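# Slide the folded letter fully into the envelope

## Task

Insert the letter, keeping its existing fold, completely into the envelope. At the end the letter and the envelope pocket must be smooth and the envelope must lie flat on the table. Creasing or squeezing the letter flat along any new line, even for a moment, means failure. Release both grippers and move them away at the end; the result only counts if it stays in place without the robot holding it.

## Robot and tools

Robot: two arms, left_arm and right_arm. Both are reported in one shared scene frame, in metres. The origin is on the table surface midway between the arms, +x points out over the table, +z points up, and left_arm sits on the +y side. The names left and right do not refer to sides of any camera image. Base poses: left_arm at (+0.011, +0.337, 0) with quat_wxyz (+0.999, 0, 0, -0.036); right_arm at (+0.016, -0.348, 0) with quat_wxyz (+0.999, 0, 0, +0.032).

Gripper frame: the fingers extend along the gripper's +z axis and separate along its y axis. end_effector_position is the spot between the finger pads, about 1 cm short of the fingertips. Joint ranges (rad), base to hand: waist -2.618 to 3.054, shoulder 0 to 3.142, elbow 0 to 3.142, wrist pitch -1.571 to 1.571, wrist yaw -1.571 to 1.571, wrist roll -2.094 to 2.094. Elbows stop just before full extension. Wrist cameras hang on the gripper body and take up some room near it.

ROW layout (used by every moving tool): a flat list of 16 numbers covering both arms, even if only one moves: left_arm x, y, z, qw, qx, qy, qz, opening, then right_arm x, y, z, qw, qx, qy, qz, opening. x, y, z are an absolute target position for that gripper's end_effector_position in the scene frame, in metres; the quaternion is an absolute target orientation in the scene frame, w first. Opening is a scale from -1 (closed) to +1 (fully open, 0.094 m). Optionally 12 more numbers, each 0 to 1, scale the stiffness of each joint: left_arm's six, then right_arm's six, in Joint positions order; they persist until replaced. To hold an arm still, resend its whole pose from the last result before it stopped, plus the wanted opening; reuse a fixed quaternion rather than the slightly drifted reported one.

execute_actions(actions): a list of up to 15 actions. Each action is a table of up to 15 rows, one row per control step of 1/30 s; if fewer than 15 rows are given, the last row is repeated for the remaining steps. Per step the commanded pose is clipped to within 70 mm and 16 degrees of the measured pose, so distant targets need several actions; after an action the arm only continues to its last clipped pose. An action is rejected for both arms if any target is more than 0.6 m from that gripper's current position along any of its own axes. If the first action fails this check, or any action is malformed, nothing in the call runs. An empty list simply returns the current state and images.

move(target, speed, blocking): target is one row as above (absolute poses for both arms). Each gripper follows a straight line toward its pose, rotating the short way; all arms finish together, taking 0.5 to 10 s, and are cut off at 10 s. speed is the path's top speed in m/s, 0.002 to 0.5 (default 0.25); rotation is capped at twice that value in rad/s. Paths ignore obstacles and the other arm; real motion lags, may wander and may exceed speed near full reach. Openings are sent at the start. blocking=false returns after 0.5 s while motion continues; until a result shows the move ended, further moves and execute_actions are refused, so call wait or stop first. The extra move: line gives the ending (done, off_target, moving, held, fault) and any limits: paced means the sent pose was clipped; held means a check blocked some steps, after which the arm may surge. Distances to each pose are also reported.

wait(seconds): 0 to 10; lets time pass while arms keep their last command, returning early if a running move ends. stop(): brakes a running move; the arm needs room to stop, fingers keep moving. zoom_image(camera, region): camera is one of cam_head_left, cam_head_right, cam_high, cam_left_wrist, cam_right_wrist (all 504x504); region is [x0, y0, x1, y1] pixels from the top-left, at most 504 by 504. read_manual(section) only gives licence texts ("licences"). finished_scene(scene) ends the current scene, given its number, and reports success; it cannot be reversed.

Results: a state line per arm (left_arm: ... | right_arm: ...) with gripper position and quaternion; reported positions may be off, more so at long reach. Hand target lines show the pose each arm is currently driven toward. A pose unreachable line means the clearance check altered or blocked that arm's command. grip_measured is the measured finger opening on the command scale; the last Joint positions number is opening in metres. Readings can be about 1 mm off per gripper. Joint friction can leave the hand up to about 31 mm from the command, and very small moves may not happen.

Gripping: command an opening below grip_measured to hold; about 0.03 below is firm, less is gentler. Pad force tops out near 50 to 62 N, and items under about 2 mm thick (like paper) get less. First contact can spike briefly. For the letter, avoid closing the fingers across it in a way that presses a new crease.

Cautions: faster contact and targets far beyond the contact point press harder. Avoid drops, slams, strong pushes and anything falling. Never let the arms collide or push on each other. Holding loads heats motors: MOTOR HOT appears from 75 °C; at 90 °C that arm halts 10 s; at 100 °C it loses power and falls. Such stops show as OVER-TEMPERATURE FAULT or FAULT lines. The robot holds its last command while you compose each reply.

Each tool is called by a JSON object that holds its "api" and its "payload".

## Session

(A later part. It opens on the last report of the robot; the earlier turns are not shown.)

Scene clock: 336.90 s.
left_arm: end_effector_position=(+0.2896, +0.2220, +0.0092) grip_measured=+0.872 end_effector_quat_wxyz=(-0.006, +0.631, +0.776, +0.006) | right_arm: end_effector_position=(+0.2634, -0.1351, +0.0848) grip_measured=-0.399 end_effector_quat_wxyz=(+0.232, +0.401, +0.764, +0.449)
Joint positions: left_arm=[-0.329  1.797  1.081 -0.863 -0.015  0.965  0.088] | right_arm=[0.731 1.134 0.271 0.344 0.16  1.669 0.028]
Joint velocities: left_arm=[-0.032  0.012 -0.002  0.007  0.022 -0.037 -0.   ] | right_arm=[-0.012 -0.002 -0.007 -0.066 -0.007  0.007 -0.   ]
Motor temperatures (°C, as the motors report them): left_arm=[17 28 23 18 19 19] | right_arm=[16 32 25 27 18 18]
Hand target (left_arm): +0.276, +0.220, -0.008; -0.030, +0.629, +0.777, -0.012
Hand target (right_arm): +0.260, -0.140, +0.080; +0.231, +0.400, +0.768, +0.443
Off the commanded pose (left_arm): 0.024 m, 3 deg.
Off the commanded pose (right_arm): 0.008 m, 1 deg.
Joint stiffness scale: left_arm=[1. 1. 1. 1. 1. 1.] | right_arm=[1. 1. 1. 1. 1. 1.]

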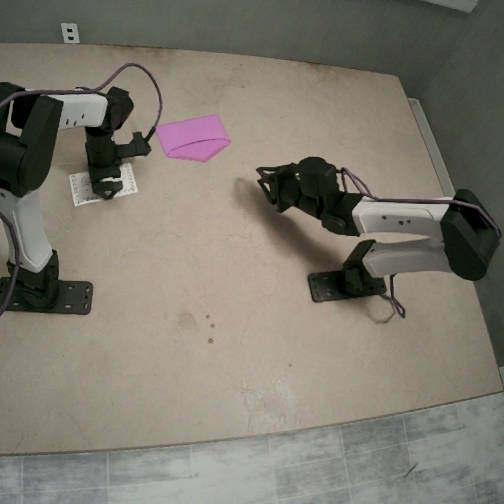

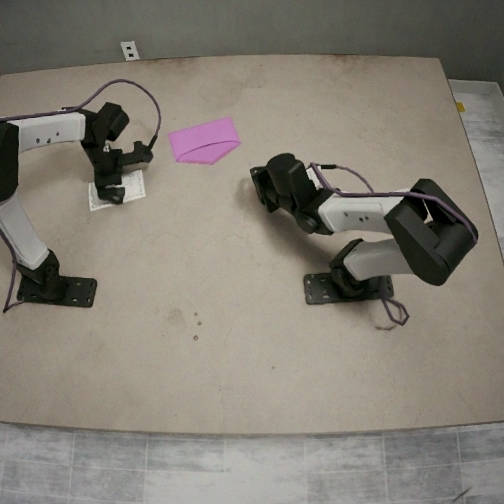

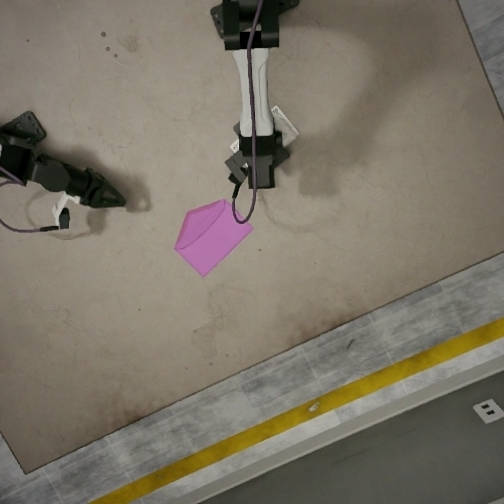

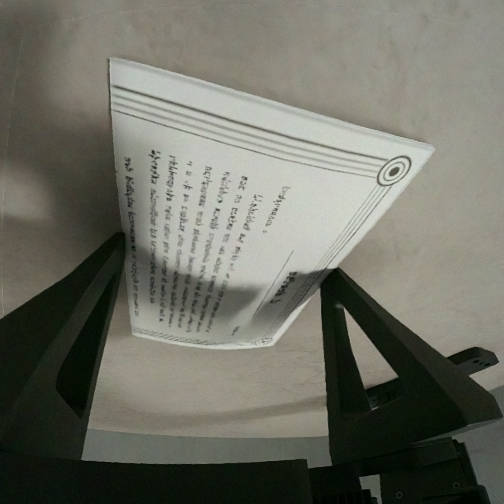

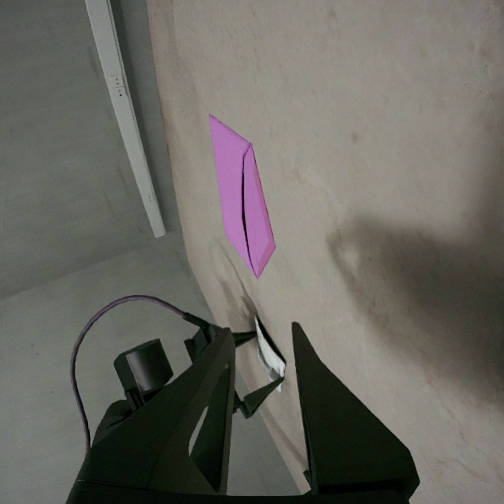

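{"api": "execute_actions", "payload": {"actions": [[[0.267,0.201,-0.011,-0.03,0.61,0.792,-0.01,0.87,0.26,-0.14,0.08,0.231,0.4,0.768,0.443,-0.4]],[[0.257,0.183,-0.011,-0.03,0.59,0.807,-0.008,0.87,0.26,-0.14,0.08,0.231,0.4,0.768,0.443,-0.4]],[[0.246,0.167,-0.011,-0.03,0.57,0.822,-0.006,0.87,0.26,-0.14,0.08,0.231,0.4,0.768,0.443,-0.4]],[[0.234,0.15,-0.011,-0.03,0.54,0.842,-0.004,0.87,0.26,-0.14,0.08,0.231,0.4,0.768,0.443,-0.4]],[[0.221,0.135,-0.011,-0.03,0.5,0.866,-0.002,0.87,0.26,-0.14,0.08,0.231,0.4,0.768,0.443,-0.4]],[[0.221,0.13,-0.011,-0.03,0.46,0.888,0.004,0.87,0.26,-0.14,0.08,0.231,0.4,0.768,0.443,-0.4]],[[0.226,0.122,-0.013,-0.025,0.42,0.907,0.006,0.87,0.26,-0.14,0.08,0.231,0.4,0.768,0.443,-0.4]],[[0.233,0.112,-0.014,-0.022,0.42,0.907,0.006,0.87,0.26,-0.14,0.08,0.231,0.4,0.768,0.443,-0.4]],[[0.24,0.102,-0.014,-0.022,0.42,0.907,0.006,0.87,0.26,-0.14,0.08,0.231,0.4,0.768,0.443,-0.4]],[[0.24,0.102,-0.014,-0.022,0.42,0.907,0.006,1,0.26,-0.14,0.08,0.231,0.4,0.768,0.443,-0.4]]]}}

Scene clock: 355.03 s.
left_arm: end_effector_position=(+0.2353, +0.1157, +0.0091) grip_measured=+1.000 end_effector_quat_wxyz=(-0.026, +0.418, +0.908, +0.009) | right_arm: end_effector_position=(+0.2634, -0.1351, +0.0848) grip_measured=-0.399 end_effector_quat_wxyz=(+0.232, +0.401, +0.764, +0.449)
Joint positions: left_arm=[-0.708  1.884  1.193 -0.934  0.     0.083  0.094] | right_arm=[0.731 1.134 0.271 0.344 0.16  1.669 0.028]
Joint velocities: left_arm=[ 0.007 -0.002 -0.007 -0.051  0.007 -0.007  0.   ] | right_arm=[-0.022  0.007 -0.002 -0.007  0.037  0.051 -0.002]
Motor temperatures (°C, as the motors report them): left_arm=[17 27 23 18 19 19] | right_arm=[16 31 25 28 18 18]
Hand target (left_arm): +0.239, +0.104, -0.012; -0.022, +0.420, +0.907, +0.006
Hand target (right_arm): +0.260, -0.140, +0.080; +0.231, +0.400, +0.768, +0.443
Off the commanded pose (left_arm): 0.027 m, 1 deg.
Off the commanded pose (right_arm): 0.008 m, 1 deg.
Joint stiffness scale: left_arm=[1. 1. 1. 1. 1. 1.] | right_arm=[1. 1. 1. 1. 1. 1.]

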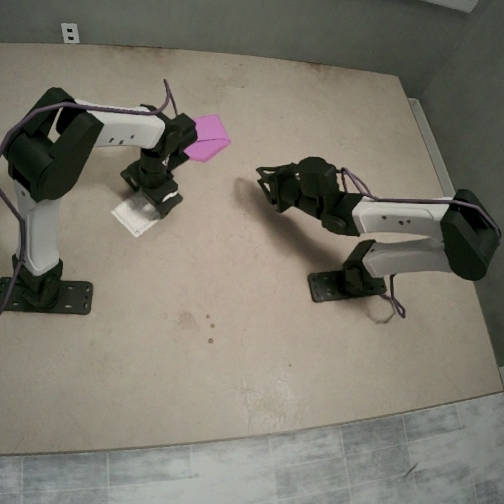

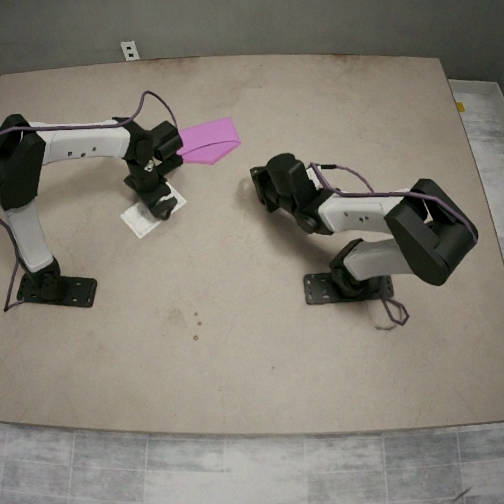

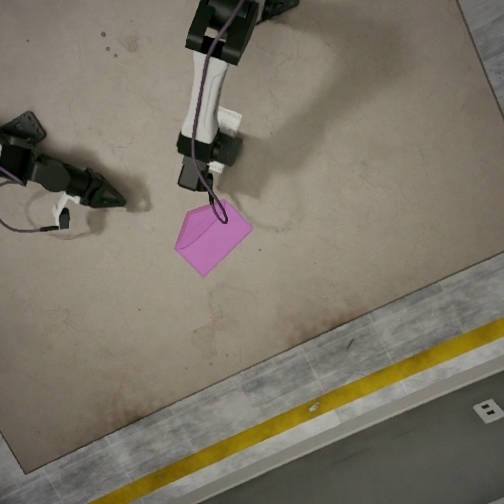

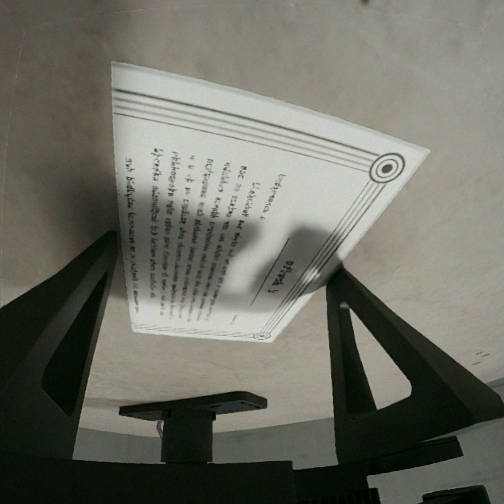

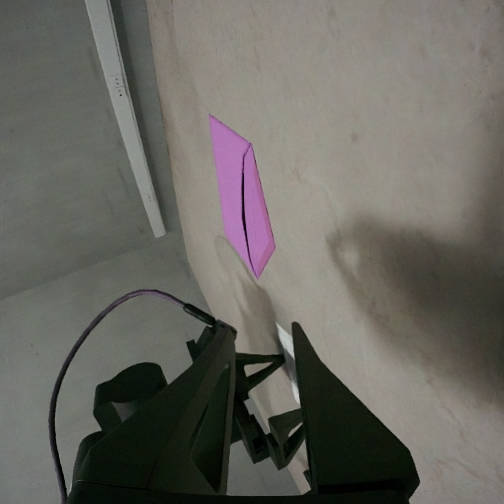

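{"api": "execute_actions", "payload": {"actions": [[[0.238,0.112,0.045,0,0.42,0.907,0,1,0.24,-0.11,0.07,0.2,0.346,0.794,0.458,-0.4]],[[0.238,0.1,0.045,0,0.15,0.988,0,1,0.22,-0.08,0.06,0.16,0.28,0.82,0.473,-0.4]],[[0.238,0.098,0.045,0,-0.1,0.995,0,1,0.2,-0.05,0.05,0.129,0.224,0.837,0.483,-0.4]],[[0.238,0.098,0.04,0,-0.342,0.94,0,1,0.185,-0.02,0.04,0.129,0.224,0.837,0.483,-0.4]],[[0.237,0.098,0.015,0,-0.342,0.94,0,1,0.185,0.01,0.025,0.129,0.224,0.837,0.483,-0.4]],[[0.235,0.10,-0.003,-0.006,-0.342,0.94,0.014,1,0.185,0.02,0.015,0.129,0.224,0.837,0.483,-0.4]]]}}

Scene clock: 365.97 s.
left_arm: end_effector_position=(+0.2443, +0.0966, +0.0102) grip_measured=+1.000 end_effector_quat_wxyz=(-0.002, -0.346, +0.938, -0.004) | right_arm: end_effector_position=(+0.1860, +0.0163, +0.0197) grip_measured=-0.400 end_effector_quat_wxyz=(+0.130, +0.223, +0.833, +0.489)
Joint positions: left_arm=[-0.726  1.899  1.22  -0.885  0.006 -1.505  0.094] | right_arm=[1.122 1.814 0.431 0.869 0.119 1.639 0.028]
Joint velocities: left_arm=[-0.007  0.002 -0.007 -0.022 -0.007 -0.037  0.   ] | right_arm=[ 0.002 -0.012 -0.017 -0.007 -0.007  0.051  0.   ]
Motor temperatures (°C, as the motors report them): left_arm=[17 27 24 19 19 19] | right_arm=[16 31 25 28 18 18]
Hand target (left_arm): +0.235, +0.101, -0.002; -0.006, -0.342, +0.940, +0.014
Hand target (right_arm): +0.185, +0.020, +0.015; +0.129, +0.224, +0.837, +0.483
Off the commanded pose (left_arm): 0.016 m, 2 deg.
Off the commanded pose (right_arm): 0.006 m, 1 deg.
Joint stiffness scale: left_arm=[1. 1. 1. 1. 1. 1.] | right_arm=[1. 1. 1. 1. 1. 1.]

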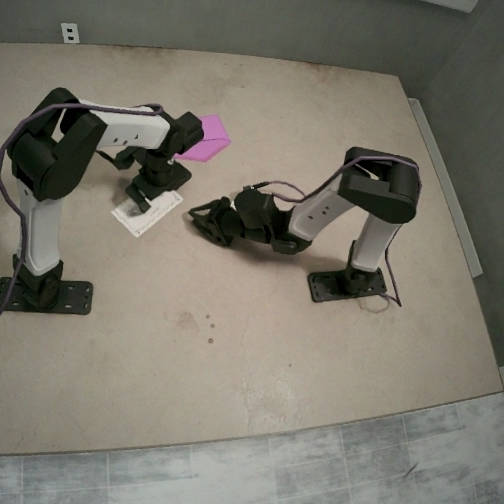

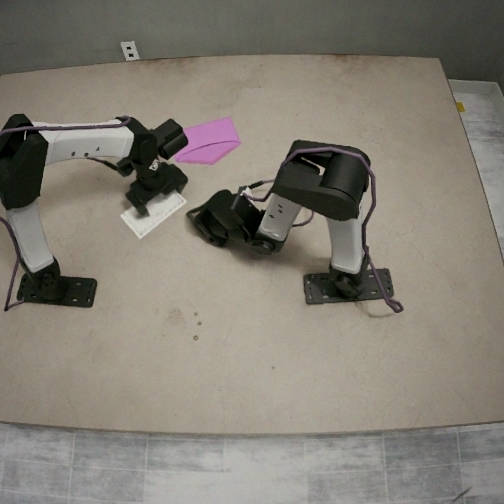

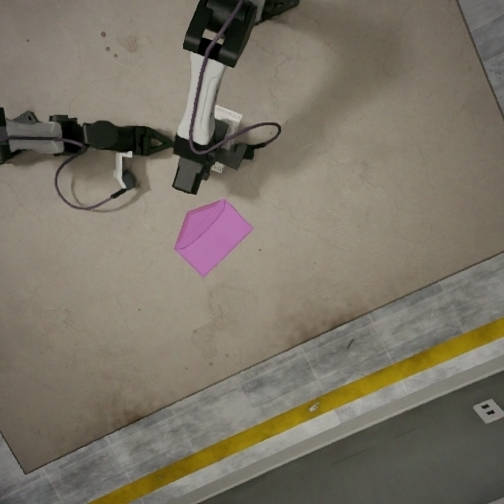

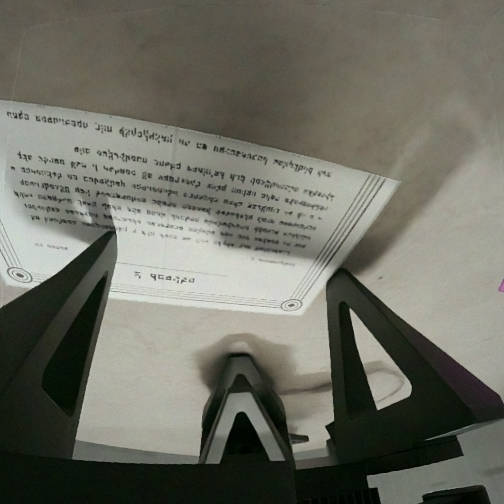

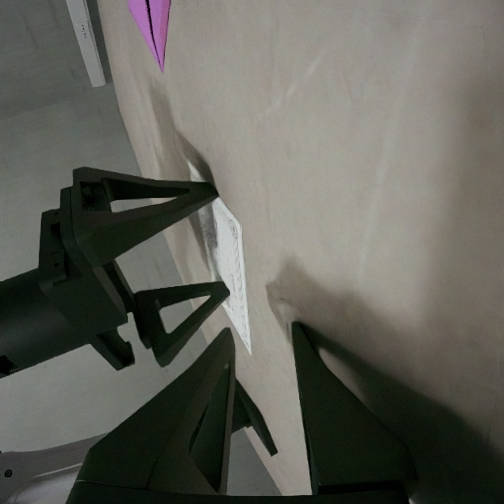

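{"api": "execute_actions", "payload": {"actions": [[[0.23,0.107,-0.014,-0.014,-0.342,0.94,0.034,1,0.19,0.03,0.014,0.129,0.224,0.837,0.483,-0.4]],[[0.23,0.107,-0.014,-0.014,-0.342,0.94,0.034,0.95,0.195,0.038,0.014,0.129,0.224,0.837,0.483,-0.4]],[[0.23,0.107,-0.014,-0.014,-0.342,0.94,0.034,0.9,0.198,0.045,0.014,0.129,0.224,0.837,0.483,-0.4]],[[0.23,0.107,-0.014,-0.014,-0.342,0.94,0.034,0.85,0.198,0.045,0.014,0.129,0.224,0.837,0.483,-0.4]]]}}

Scene clock: 374.07 s.
left_arm: end_effector_position=(+0.2438, +0.0972, +0.0096) grip_measured=+0.853 end_effector_quat_wxyz=(-0.002, -0.346, +0.938, -0.002) | right_arm: end_effector_position=(+0.1966, +0.0424, +0.0202) grip_measured=-0.400 end_effector_quat_wxyz=(+0.131, +0.223, +0.831, +0.493)
Joint positions: left_arm=[-0.726  1.901  1.22  -0.887  0.006 -1.505  0.087] | right_arm=[1.122 1.889 0.541 0.843 0.12  1.64  0.028]
Joint velocities: left_arm=[-0.007 -0.012  0.002  0.007 -0.007  0.022  0.   ] | right_arm=[-0.007  0.002 -0.007  0.022  0.037 -0.022 -0.   ]
Motor temperatures (°C, as the motors report them): left_arm=[17 27 24 18 19 19] | right_arm=[16 31 25 29 18 18]
Hand target (left_arm): +0.230, +0.108, -0.012; -0.014, -0.342, +0.939, +0.034
Hand target (right_arm): +0.198, +0.045, +0.014; +0.129, +0.224, +0.837, +0.483
Off the commanded pose (left_arm): 0.029 m, 4 deg.
Off the commanded pose (right_arm): 0.007 m, 1 deg.
Joint stiffness scale: left_arm=[1. 1. 1. 1. 1. 1.] | right_arm=[1. 1. 1. 1. 1. 1.]

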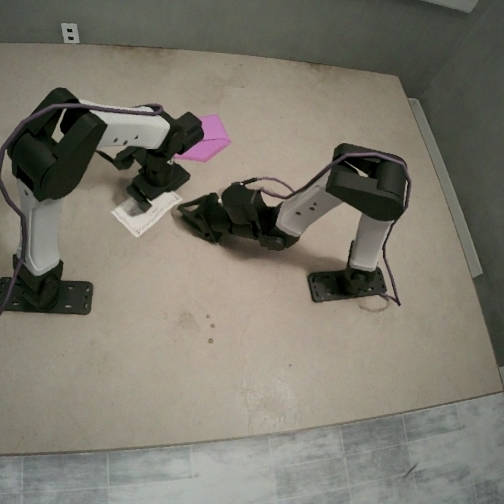

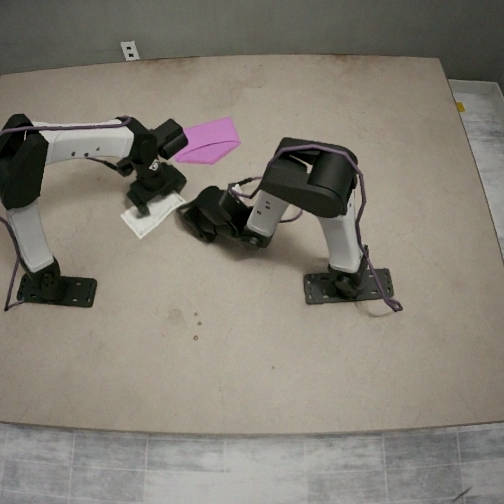

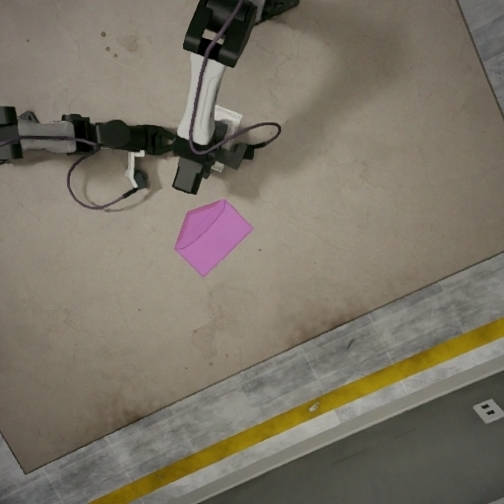

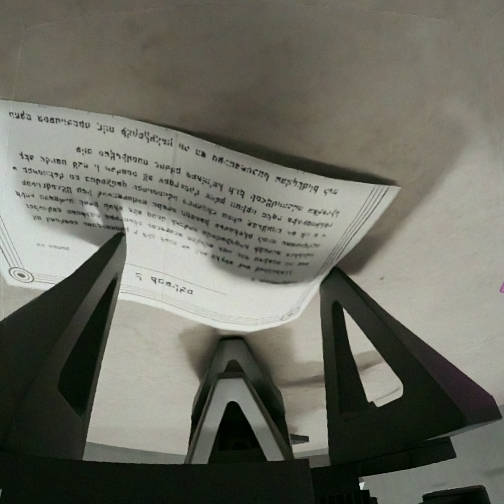

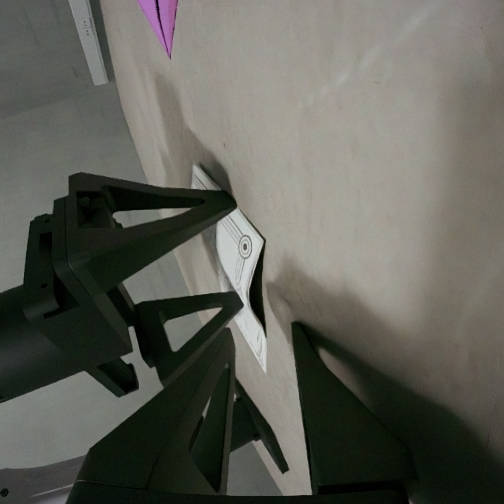

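Arched. Slide under.

{"api": "execute_actions", "payload": {"actions": [[[0.23,0.107,-0.014,-0.014,-0.342,0.94,0.034,0.82,0.205,0.053,0.014,0.129,0.224,0.837,0.483,-0.4]],[[0.23,0.107,-0.014,-0.014,-0.342,0.94,0.034,0.82,0.212,0.061,0.014,0.129,0.224,0.837,0.483,-0.4]],[[0.23,0.107,-0.014,-0.014,-0.342,0.94,0.034,0.82,0.218,0.069,0.014,0.129,0.224,0.837,0.483,-0.4]],[[0.23,0.107,-0.014,-0.014,-0.342,0.94,0.034,0.82,0.223,0.076,0.014,0.129,0.224,0.837,0.483,-0.4]]]}}

{"api": "zoom_image", "payload": {"camera": "cam_right_wrist", "region": [170,200,400,430]}}

Scene clock: 384.23 s.
left_arm: end_effector_position=(+0.2438, +0.0972, +0.0096) grip_measured=+0.823 end_effector_quat_wxyz=(-0.002, -0.346, +0.938, -0.002) | right_arm: end_effector_position=(+0.2188, +0.0747, +0.0205) grip_measured=-0.400 end_effector_quat_wxyz=(+0.129, +0.224, +0.831, +0.493)
Joint positions: left_arm=[-0.726  1.901  1.22  -0.887  0.006 -1.505  0.086] | right_arm=[1.095 1.98  0.704 0.772 0.095 1.63  0.028]
Joint velocities: left_arm=[-0.007  0.002 -0.007 -0.037 -0.007 -0.051 -0.   ] | right_arm=[ 0.002  0.007  0.007 -0.007  0.081 -0.066 -0.001]
Motor temperatures (°C, as the motors report them): left_arm=[17 27 24 18 19 19] | right_arm=[16 32 25 28 18 18]
Hand target (left_arm): +0.230, +0.108, -0.012; -0.014, -0.342, +0.939, +0.034
Hand target (right_arm): +0.223, +0.076, +0.014; +0.129, +0.224, +0.837, +0.483
Off the commanded pose (left_arm): 0.029 m, 4 deg.
Off the commanded pose (right_arm): 0.008 m, 1 deg.
Joint stiffness scale: left_arm=[1. 1. 1. 1. 1. 1.] | right_arm=[1. 1. 1. 1. 1. 1.]

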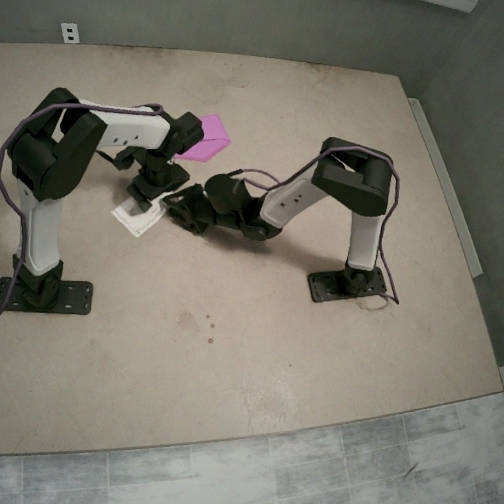

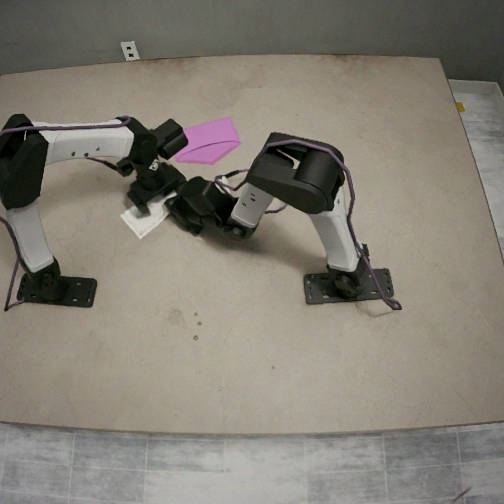

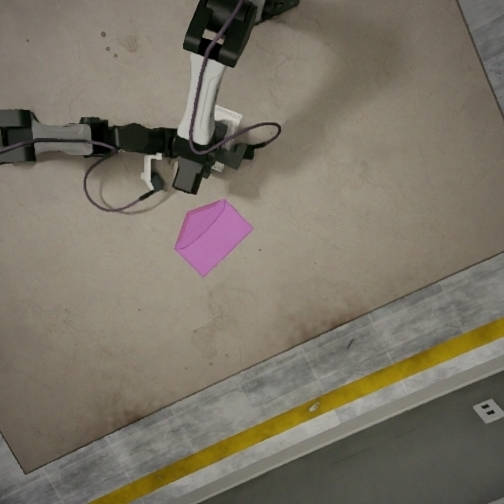

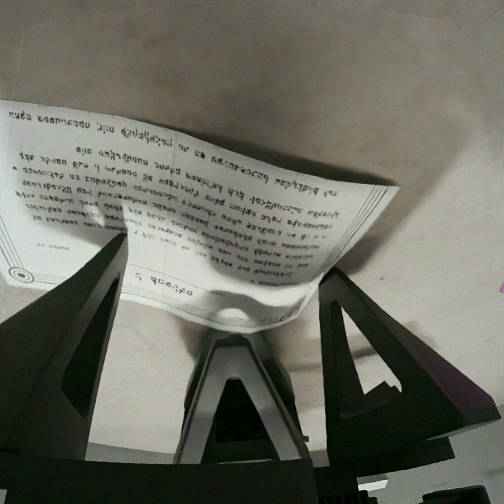

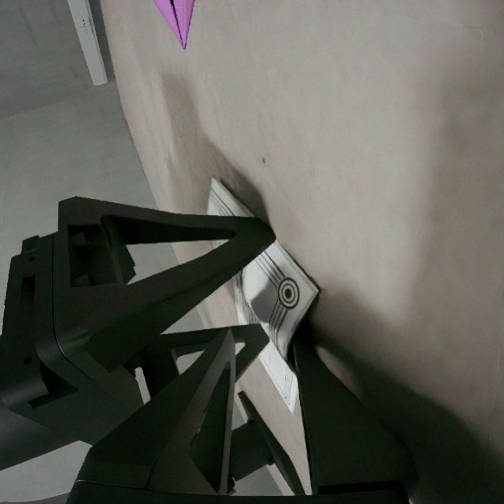

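Region (170, 200, 400, 430) of cam_right_wrist's 504x504 image, scaled by 2.191, with more detail than that image has.

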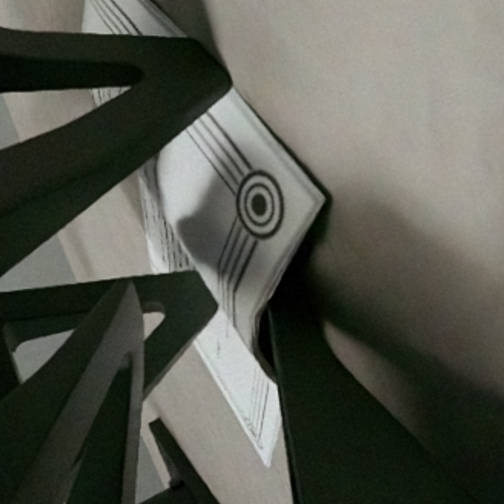

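{"api": "execute_actions", "payload": {"actions": [[[0.23,0.107,-0.014,-0.014,-0.342,0.94,0.034,0.82,0.221,0.085,0.014,0.129,0.224,0.837,0.483,-0.4]],[[0.235,0.103,-0.005,-0.008,-0.342,0.94,0.02,1,0.221,0.085,0.014,0.129,0.224,0.837,0.483,-0.4]],[[0.25,0.105,0.04,0,-0.342,0.94,0,1,0.221,0.085,0.014,0.129,0.224,0.837,0.483,-0.4]],[[0.28,0.14,0.08,0,-0.342,0.94,0,1,0.221,0.085,0.02,0.129,0.224,0.837,0.483,-0.6]],[[0.33,0.17,0.09,0,-0.25,0.968,0,0,0.221,0.085,0.026,0.129,0.224,0.837,0.483,-0.8]],[[0.38,0.18,0.09,0.03,-0.15,0.985,-0.05,-1,0.221,0.085,0.032,0.129,0.224,0.837,0.483,-1]],[[0.42,0.16,0.08,0.05,-0.1,0.985,-0.1,-1,0.218,0.08,0.055,0.129,0.224,0.837,0.483,-1]],[[0.45,0.13,0.06,0.05,-0.1,0.985,-0.12,-1,0.215,0.06,0.075,0.129,0.224,0.837,0.483,-1]]]}}

Scene clock: 400.00 s.
left_arm: end_effector_position=(+0.4463, +0.1405, +0.0496) grip_measured=-0.991 end_effector_quat_wxyz=(+0.041, -0.104, +0.988, -0.107) | right_arm: end_effector_position=(+0.2157, +0.0678, +0.0848) grip_measured=-0.976 end_effector_quat_wxyz=(+0.130, +0.224, +0.829, +0.497)
Joint positions: left_arm=[-0.299  2.243  1.883 -1.038  0.151 -0.593  0.   ] | right_arm=[1.095 1.728 0.733 0.501 0.094 1.63  0.001]
Joint velocities: left_arm=[ 0.012 -0.017  0.027  0.007 -0.022  0.037 -0.   ] | right_arm=[ 0.007 -0.007 -0.012 -0.022 -0.081  0.051  0.   ]
Motor temperatures (°C, as the motors report them): left_arm=[17 28 24 18 19 19] | right_arm=[16 35 26 29 18 18]
Hand target (left_arm): +0.450, +0.131, +0.060; +0.051, -0.100, +0.986, -0.120
Hand target (right_arm): +0.215, +0.060, +0.075; +0.129, +0.224, +0.837, +0.483
Off the commanded pose (left_arm): 0.015 m, 2 deg.
Off the commanded pose (right_arm): 0.013 m, 2 deg.
Joint stiffness scale: left_arm=[1. 1. 1. 1. 1. 1.] | right_arm=[1. 1. 1. 1. 1. 1.]

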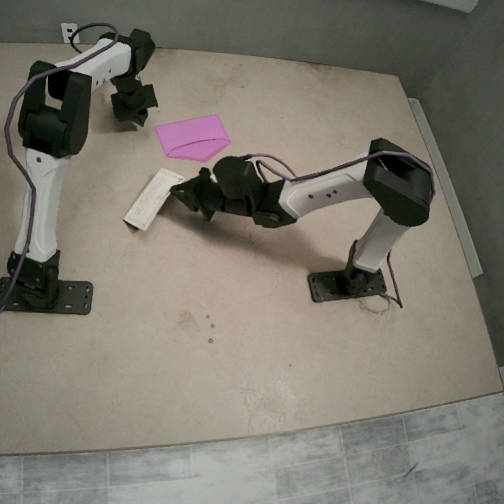

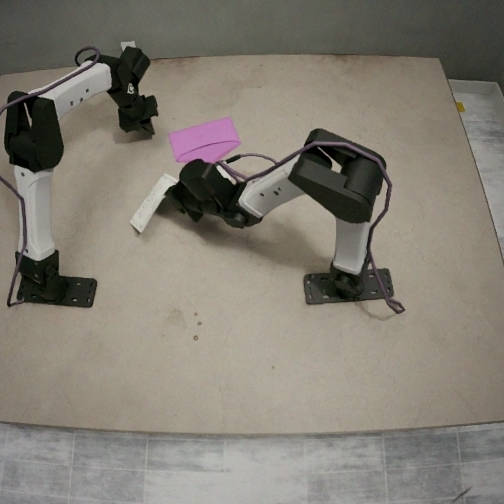

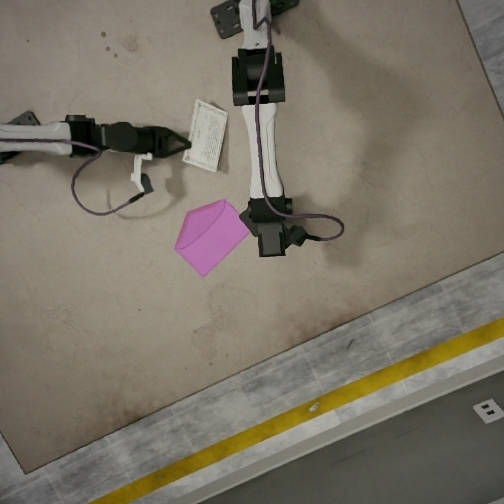

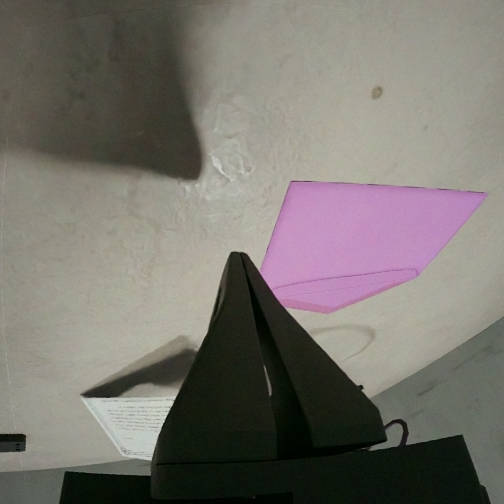

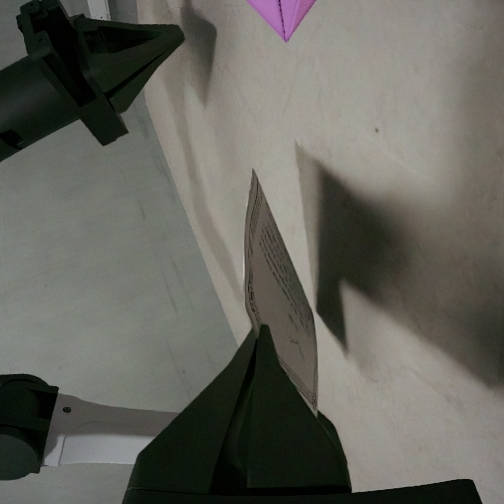

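{"api": "move", "payload": {"target": [0.462,0.06,0.035,0.08,-0.1,0.98,-0.15,-1,0.30,-0.085,0.085,0.304,0.527,0.687,0.397,-1], "speed": 0.15}}

{"api": "execute_actions", "payload": {"actions": [[[0.462,0.06,0.01,0.08,-0.1,0.98,-0.15,-1,0.31,-0.085,0.07,0.304,0.527,0.687,0.397,-1]],[[0.46,0.06,-0.01,0.08,-0.1,0.98,-0.15,-1,0.31,-0.085,0.058,0.304,0.527,0.687,0.397,-1]]]}}

{"api": "zoom_image", "payload": {"camera": "cam_head_left", "region": [140,90,270,200]}}

Scene clock: 411.40 s.
left_arm: end_effector_position=(+0.4565, +0.0704, +0.0295) grip_measured=-0.991 end_effector_quat_wxyz=(+0.069, -0.103, +0.983, -0.139) | right_arm: end_effector_position=(+0.3025, -0.0748, +0.0863) grip_measured=-0.976 end_effector_quat_wxyz=(+0.298, +0.522, +0.692, +0.401)
Joint positions: left_arm=[-0.418  2.34   1.944 -0.903  0.152 -0.719  0.   ] | right_arm=[0.952 1.564 0.639 0.265 0.614 1.999 0.001]
Joint velocities: left_arm=[ 0.012 -0.002  0.002 -0.051  0.037 -0.051  0.   ] | right_arm=[-0.017 -0.012  0.002 -0.007  0.037 -0.007 -0.   ]
Motor temperatures (°C, as the motors report them): left_arm=[17 31 25 18 19 19] | right_arm=[16 36 26 29 18 18]
Hand target (left_arm): +0.463, +0.061, +0.035; +0.081, -0.100, +0.980, -0.149
Hand target (right_arm): +0.303, -0.083, +0.085; +0.303, +0.528, +0.688, +0.395
Off the commanded pose (left_arm): 0.013 m, 2 deg.
Off the commanded pose (right_arm): 0.011 m, 1 deg.
Joint stiffness scale: left_arm=[1. 1. 1. 1. 1. 1.] | right_arm=[1. 1. 1. 1. 1. 1.]
move: off_target (left_arm, right_arm)

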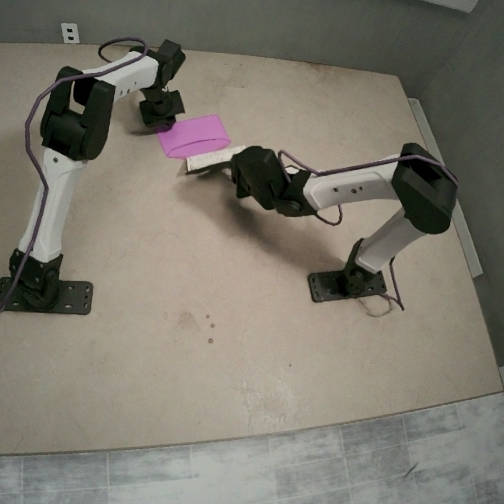

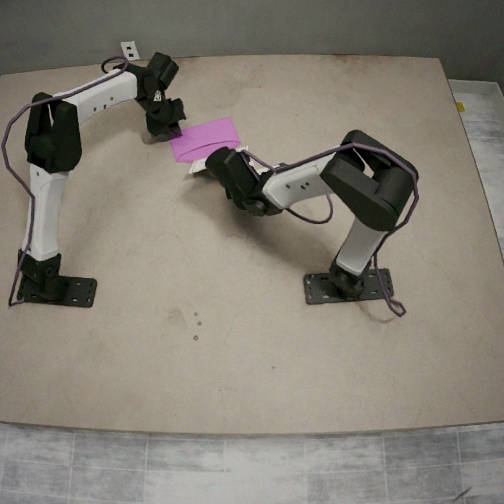

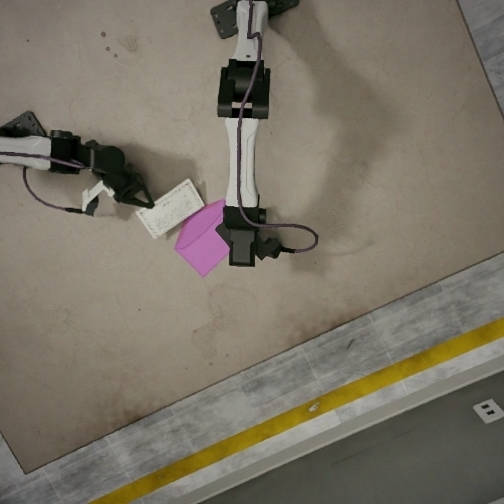

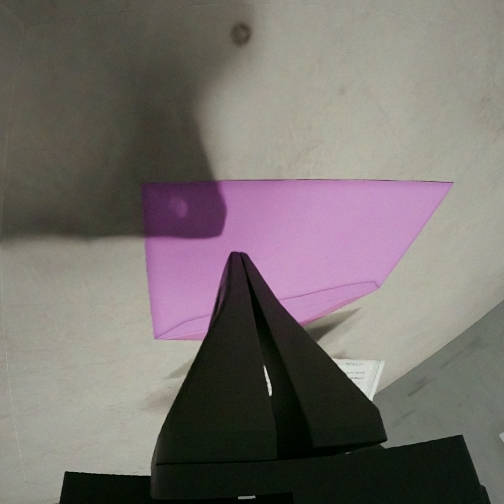

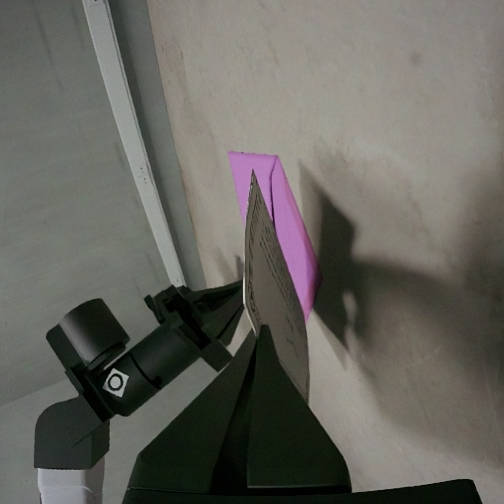

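Scene clock: 412.40 s.
left_arm: end_effector_position=(+0.4750, +0.0600, +0.0149) grip_measured=-0.991 end_effector_quat_wxyz=(+0.105, -0.100, +0.976, -0.165) | right_arm: end_effector_position=(+0.3110, -0.0787, +0.0679) grip_measured=-0.976 end_effector_quat_wxyz=(+0.302, +0.528, +0.681, +0.408)
Joint positions: left_arm=[-0.418  2.359  1.891 -0.74   0.155 -0.723  0.   ] | right_arm=[0.926 1.642 0.598 0.409 0.611 1.992 0.001]
Joint velocities: left_arm=[-0.007 -0.017 -0.022  0.037  0.007  0.051 -0.   ] | right_arm=[ 0.007 -0.027 -0.017  0.007 -0.037  0.022  0.   ]
Motor temperatures (°C, as the motors report them): left_arm=[17 31 25 18 19 19] | right_arm=[16 36 26 29 18 18]
Hand target (left_arm): +0.460, +0.060, -0.009; +0.080, -0.100, +0.980, -0.150
Hand target (right_arm): +0.310, -0.085, +0.058; +0.304, +0.527, +0.687, +0.397
Off the commanded pose (left_arm): 0.029 m, 3 deg.
Off the commanded pose (right_arm): 0.012 m, 1 deg.
Joint stiffness scale: left_arm=[1. 1. 1. 1. 1. 1.] | right_arm=[1. 1. 1. 1. 1. 1.]

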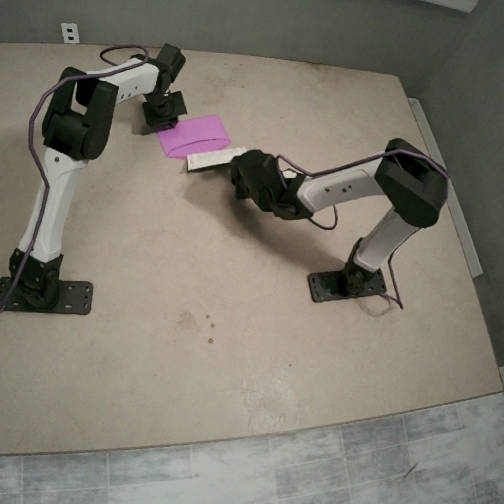

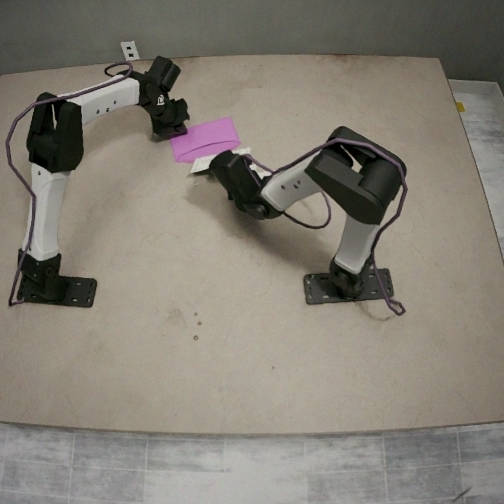

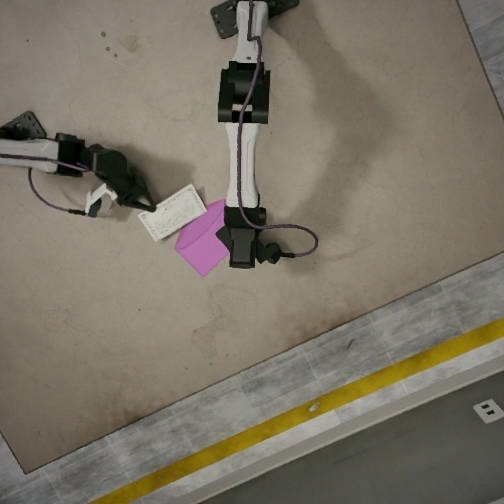

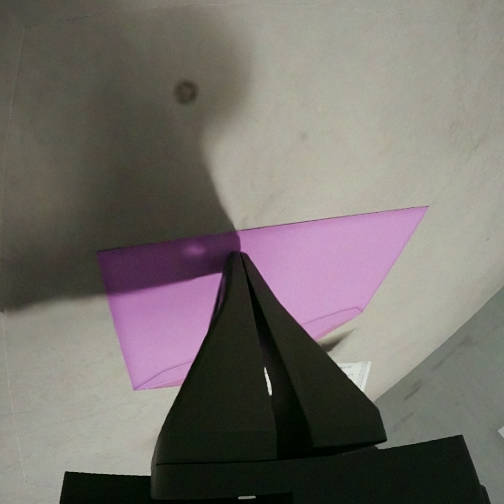

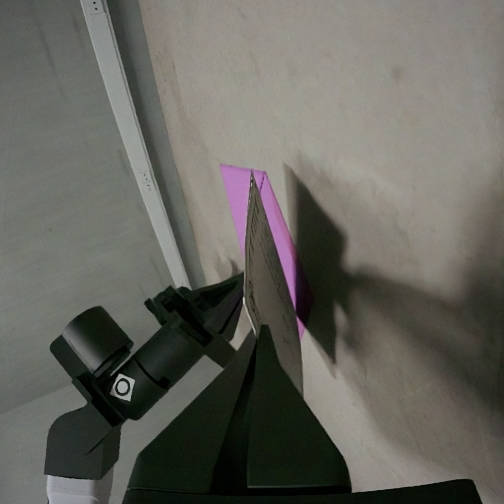

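Region (140, 90, 270, 200) of cam_head_left's 504x504 image, scaled by 3.877, with more detail than that image has; it fills the top 426 rows of this view, and the rest is white.

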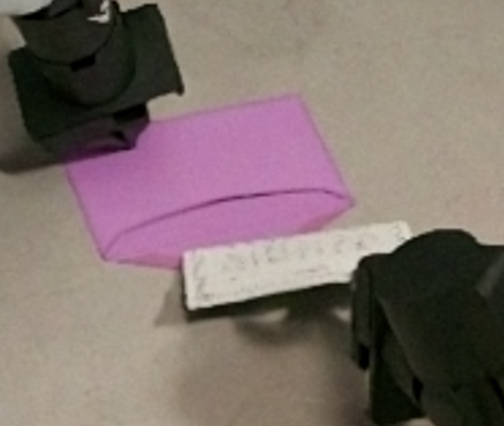

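{"api": "execute_actions", "payload": {"actions": [[[0.46,0.06,-0.01,0.08,-0.1,0.98,-0.15,-1,0.314,-0.092,0.052,0.312,0.542,0.675,0.39,-1]],[[0.46,0.06,-0.01,0.08,-0.1,0.98,-0.15,-1,0.318,-0.098,0.047,0.321,0.557,0.663,0.383,-1]],[[0.46,0.06,-0.01,0.08,-0.1,0.98,-0.15,-1,0.325,-0.1,0.045,0.321,0.557,0.663,0.383,-1]],[[0.46,0.06,-0.01,0.08,-0.1,0.98,-0.15,-1,0.332,-0.1,0.044,0.321,0.557,0.663,0.383,-1]],[[0.46,0.06,-0.01,0.08,-0.1,0.98,-0.15,-1,0.339,-0.098,0.043,0.321,0.557,0.663,0.383,-1]]]}}

{"api": "zoom_image", "payload": {"camera": "cam_head_left", "region": [150,100,260,190]}}

Scene clock: 421.97 s.
left_arm: end_effector_position=(+0.4751, +0.0599, +0.0149) grip_measured=-0.991 end_effector_quat_wxyz=(+0.105, -0.101, +0.975, -0.166) | right_arm: end_effector_position=(+0.3327, -0.1018, +0.0403) grip_measured=-0.976 end_effector_quat_wxyz=(+0.321, +0.558, +0.666, +0.378)
Joint positions: left_arm=[-0.418  2.359  1.891 -0.739  0.155 -0.724  0.   ] | right_arm=[0.85  1.749 0.598 0.475 0.622 2.002 0.001]
Joint velocities: left_arm=[-0.002 -0.002  0.007  0.007 -0.022  0.066  0.001] | right_arm=[-0.007  0.002  0.002 -0.037 -0.007 -0.007 -0.   ]
Motor temperatures (°C, as the motors report them): left_arm=[17 33 25 19 19 19] | right_arm=[16 36 25 29 18 18]
Hand target (left_arm): +0.460, +0.060, -0.009; +0.080, -0.100, +0.980, -0.150
Hand target (right_arm): +0.339, -0.098, +0.043; +0.321, +0.557, +0.663, +0.383
Off the commanded pose (left_arm): 0.029 m, 3 deg.
Off the commanded pose (right_arm): 0.008 m, 1 deg.
Joint stiffness scale: left_arm=[1. 1. 1. 1. 1. 1.] | right_arm=[1. 1. 1. 1. 1. 1.]

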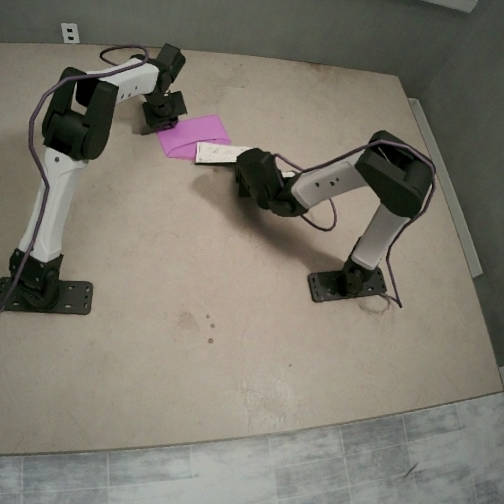

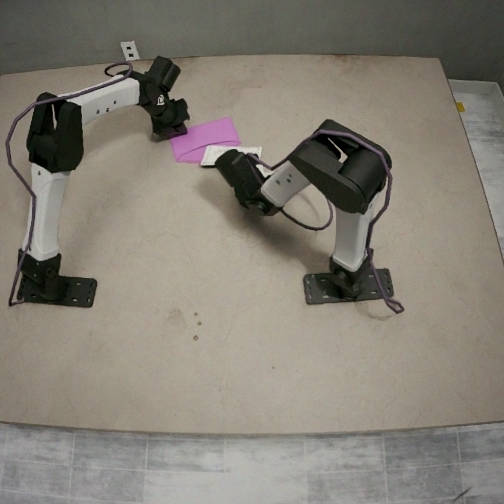

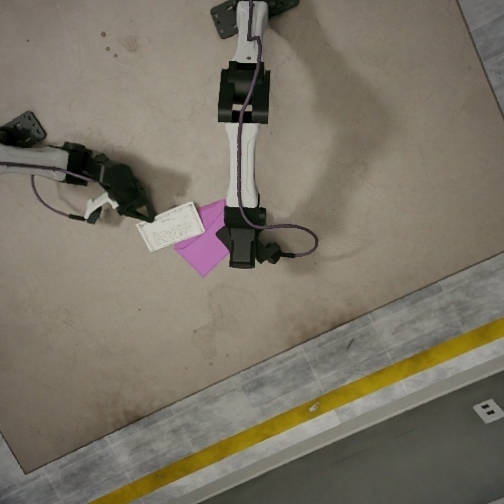

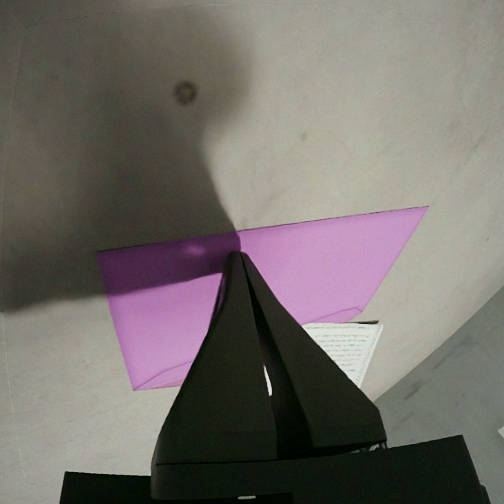

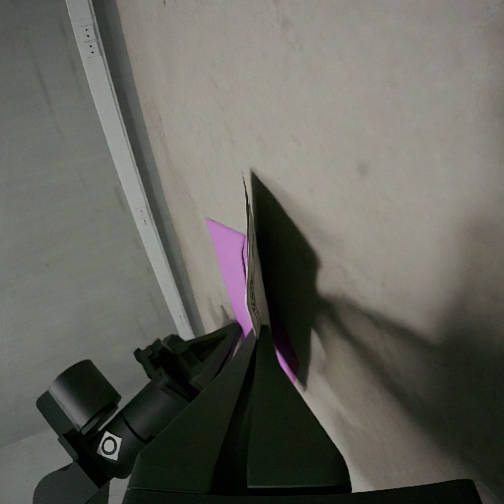

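Region (150, 100, 260, 190) of cam_head_left's 504x504 image, scaled by 4.582, with more detail than that image has; it fills the top 412 rows of this view, and the rest is white.

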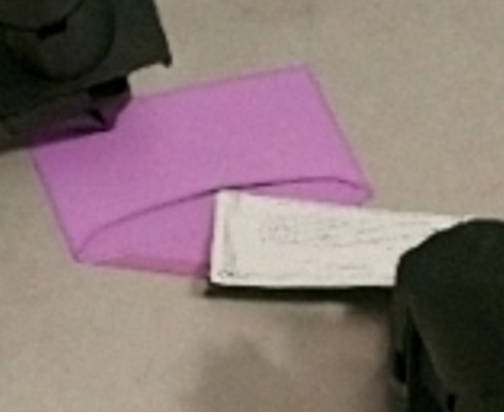

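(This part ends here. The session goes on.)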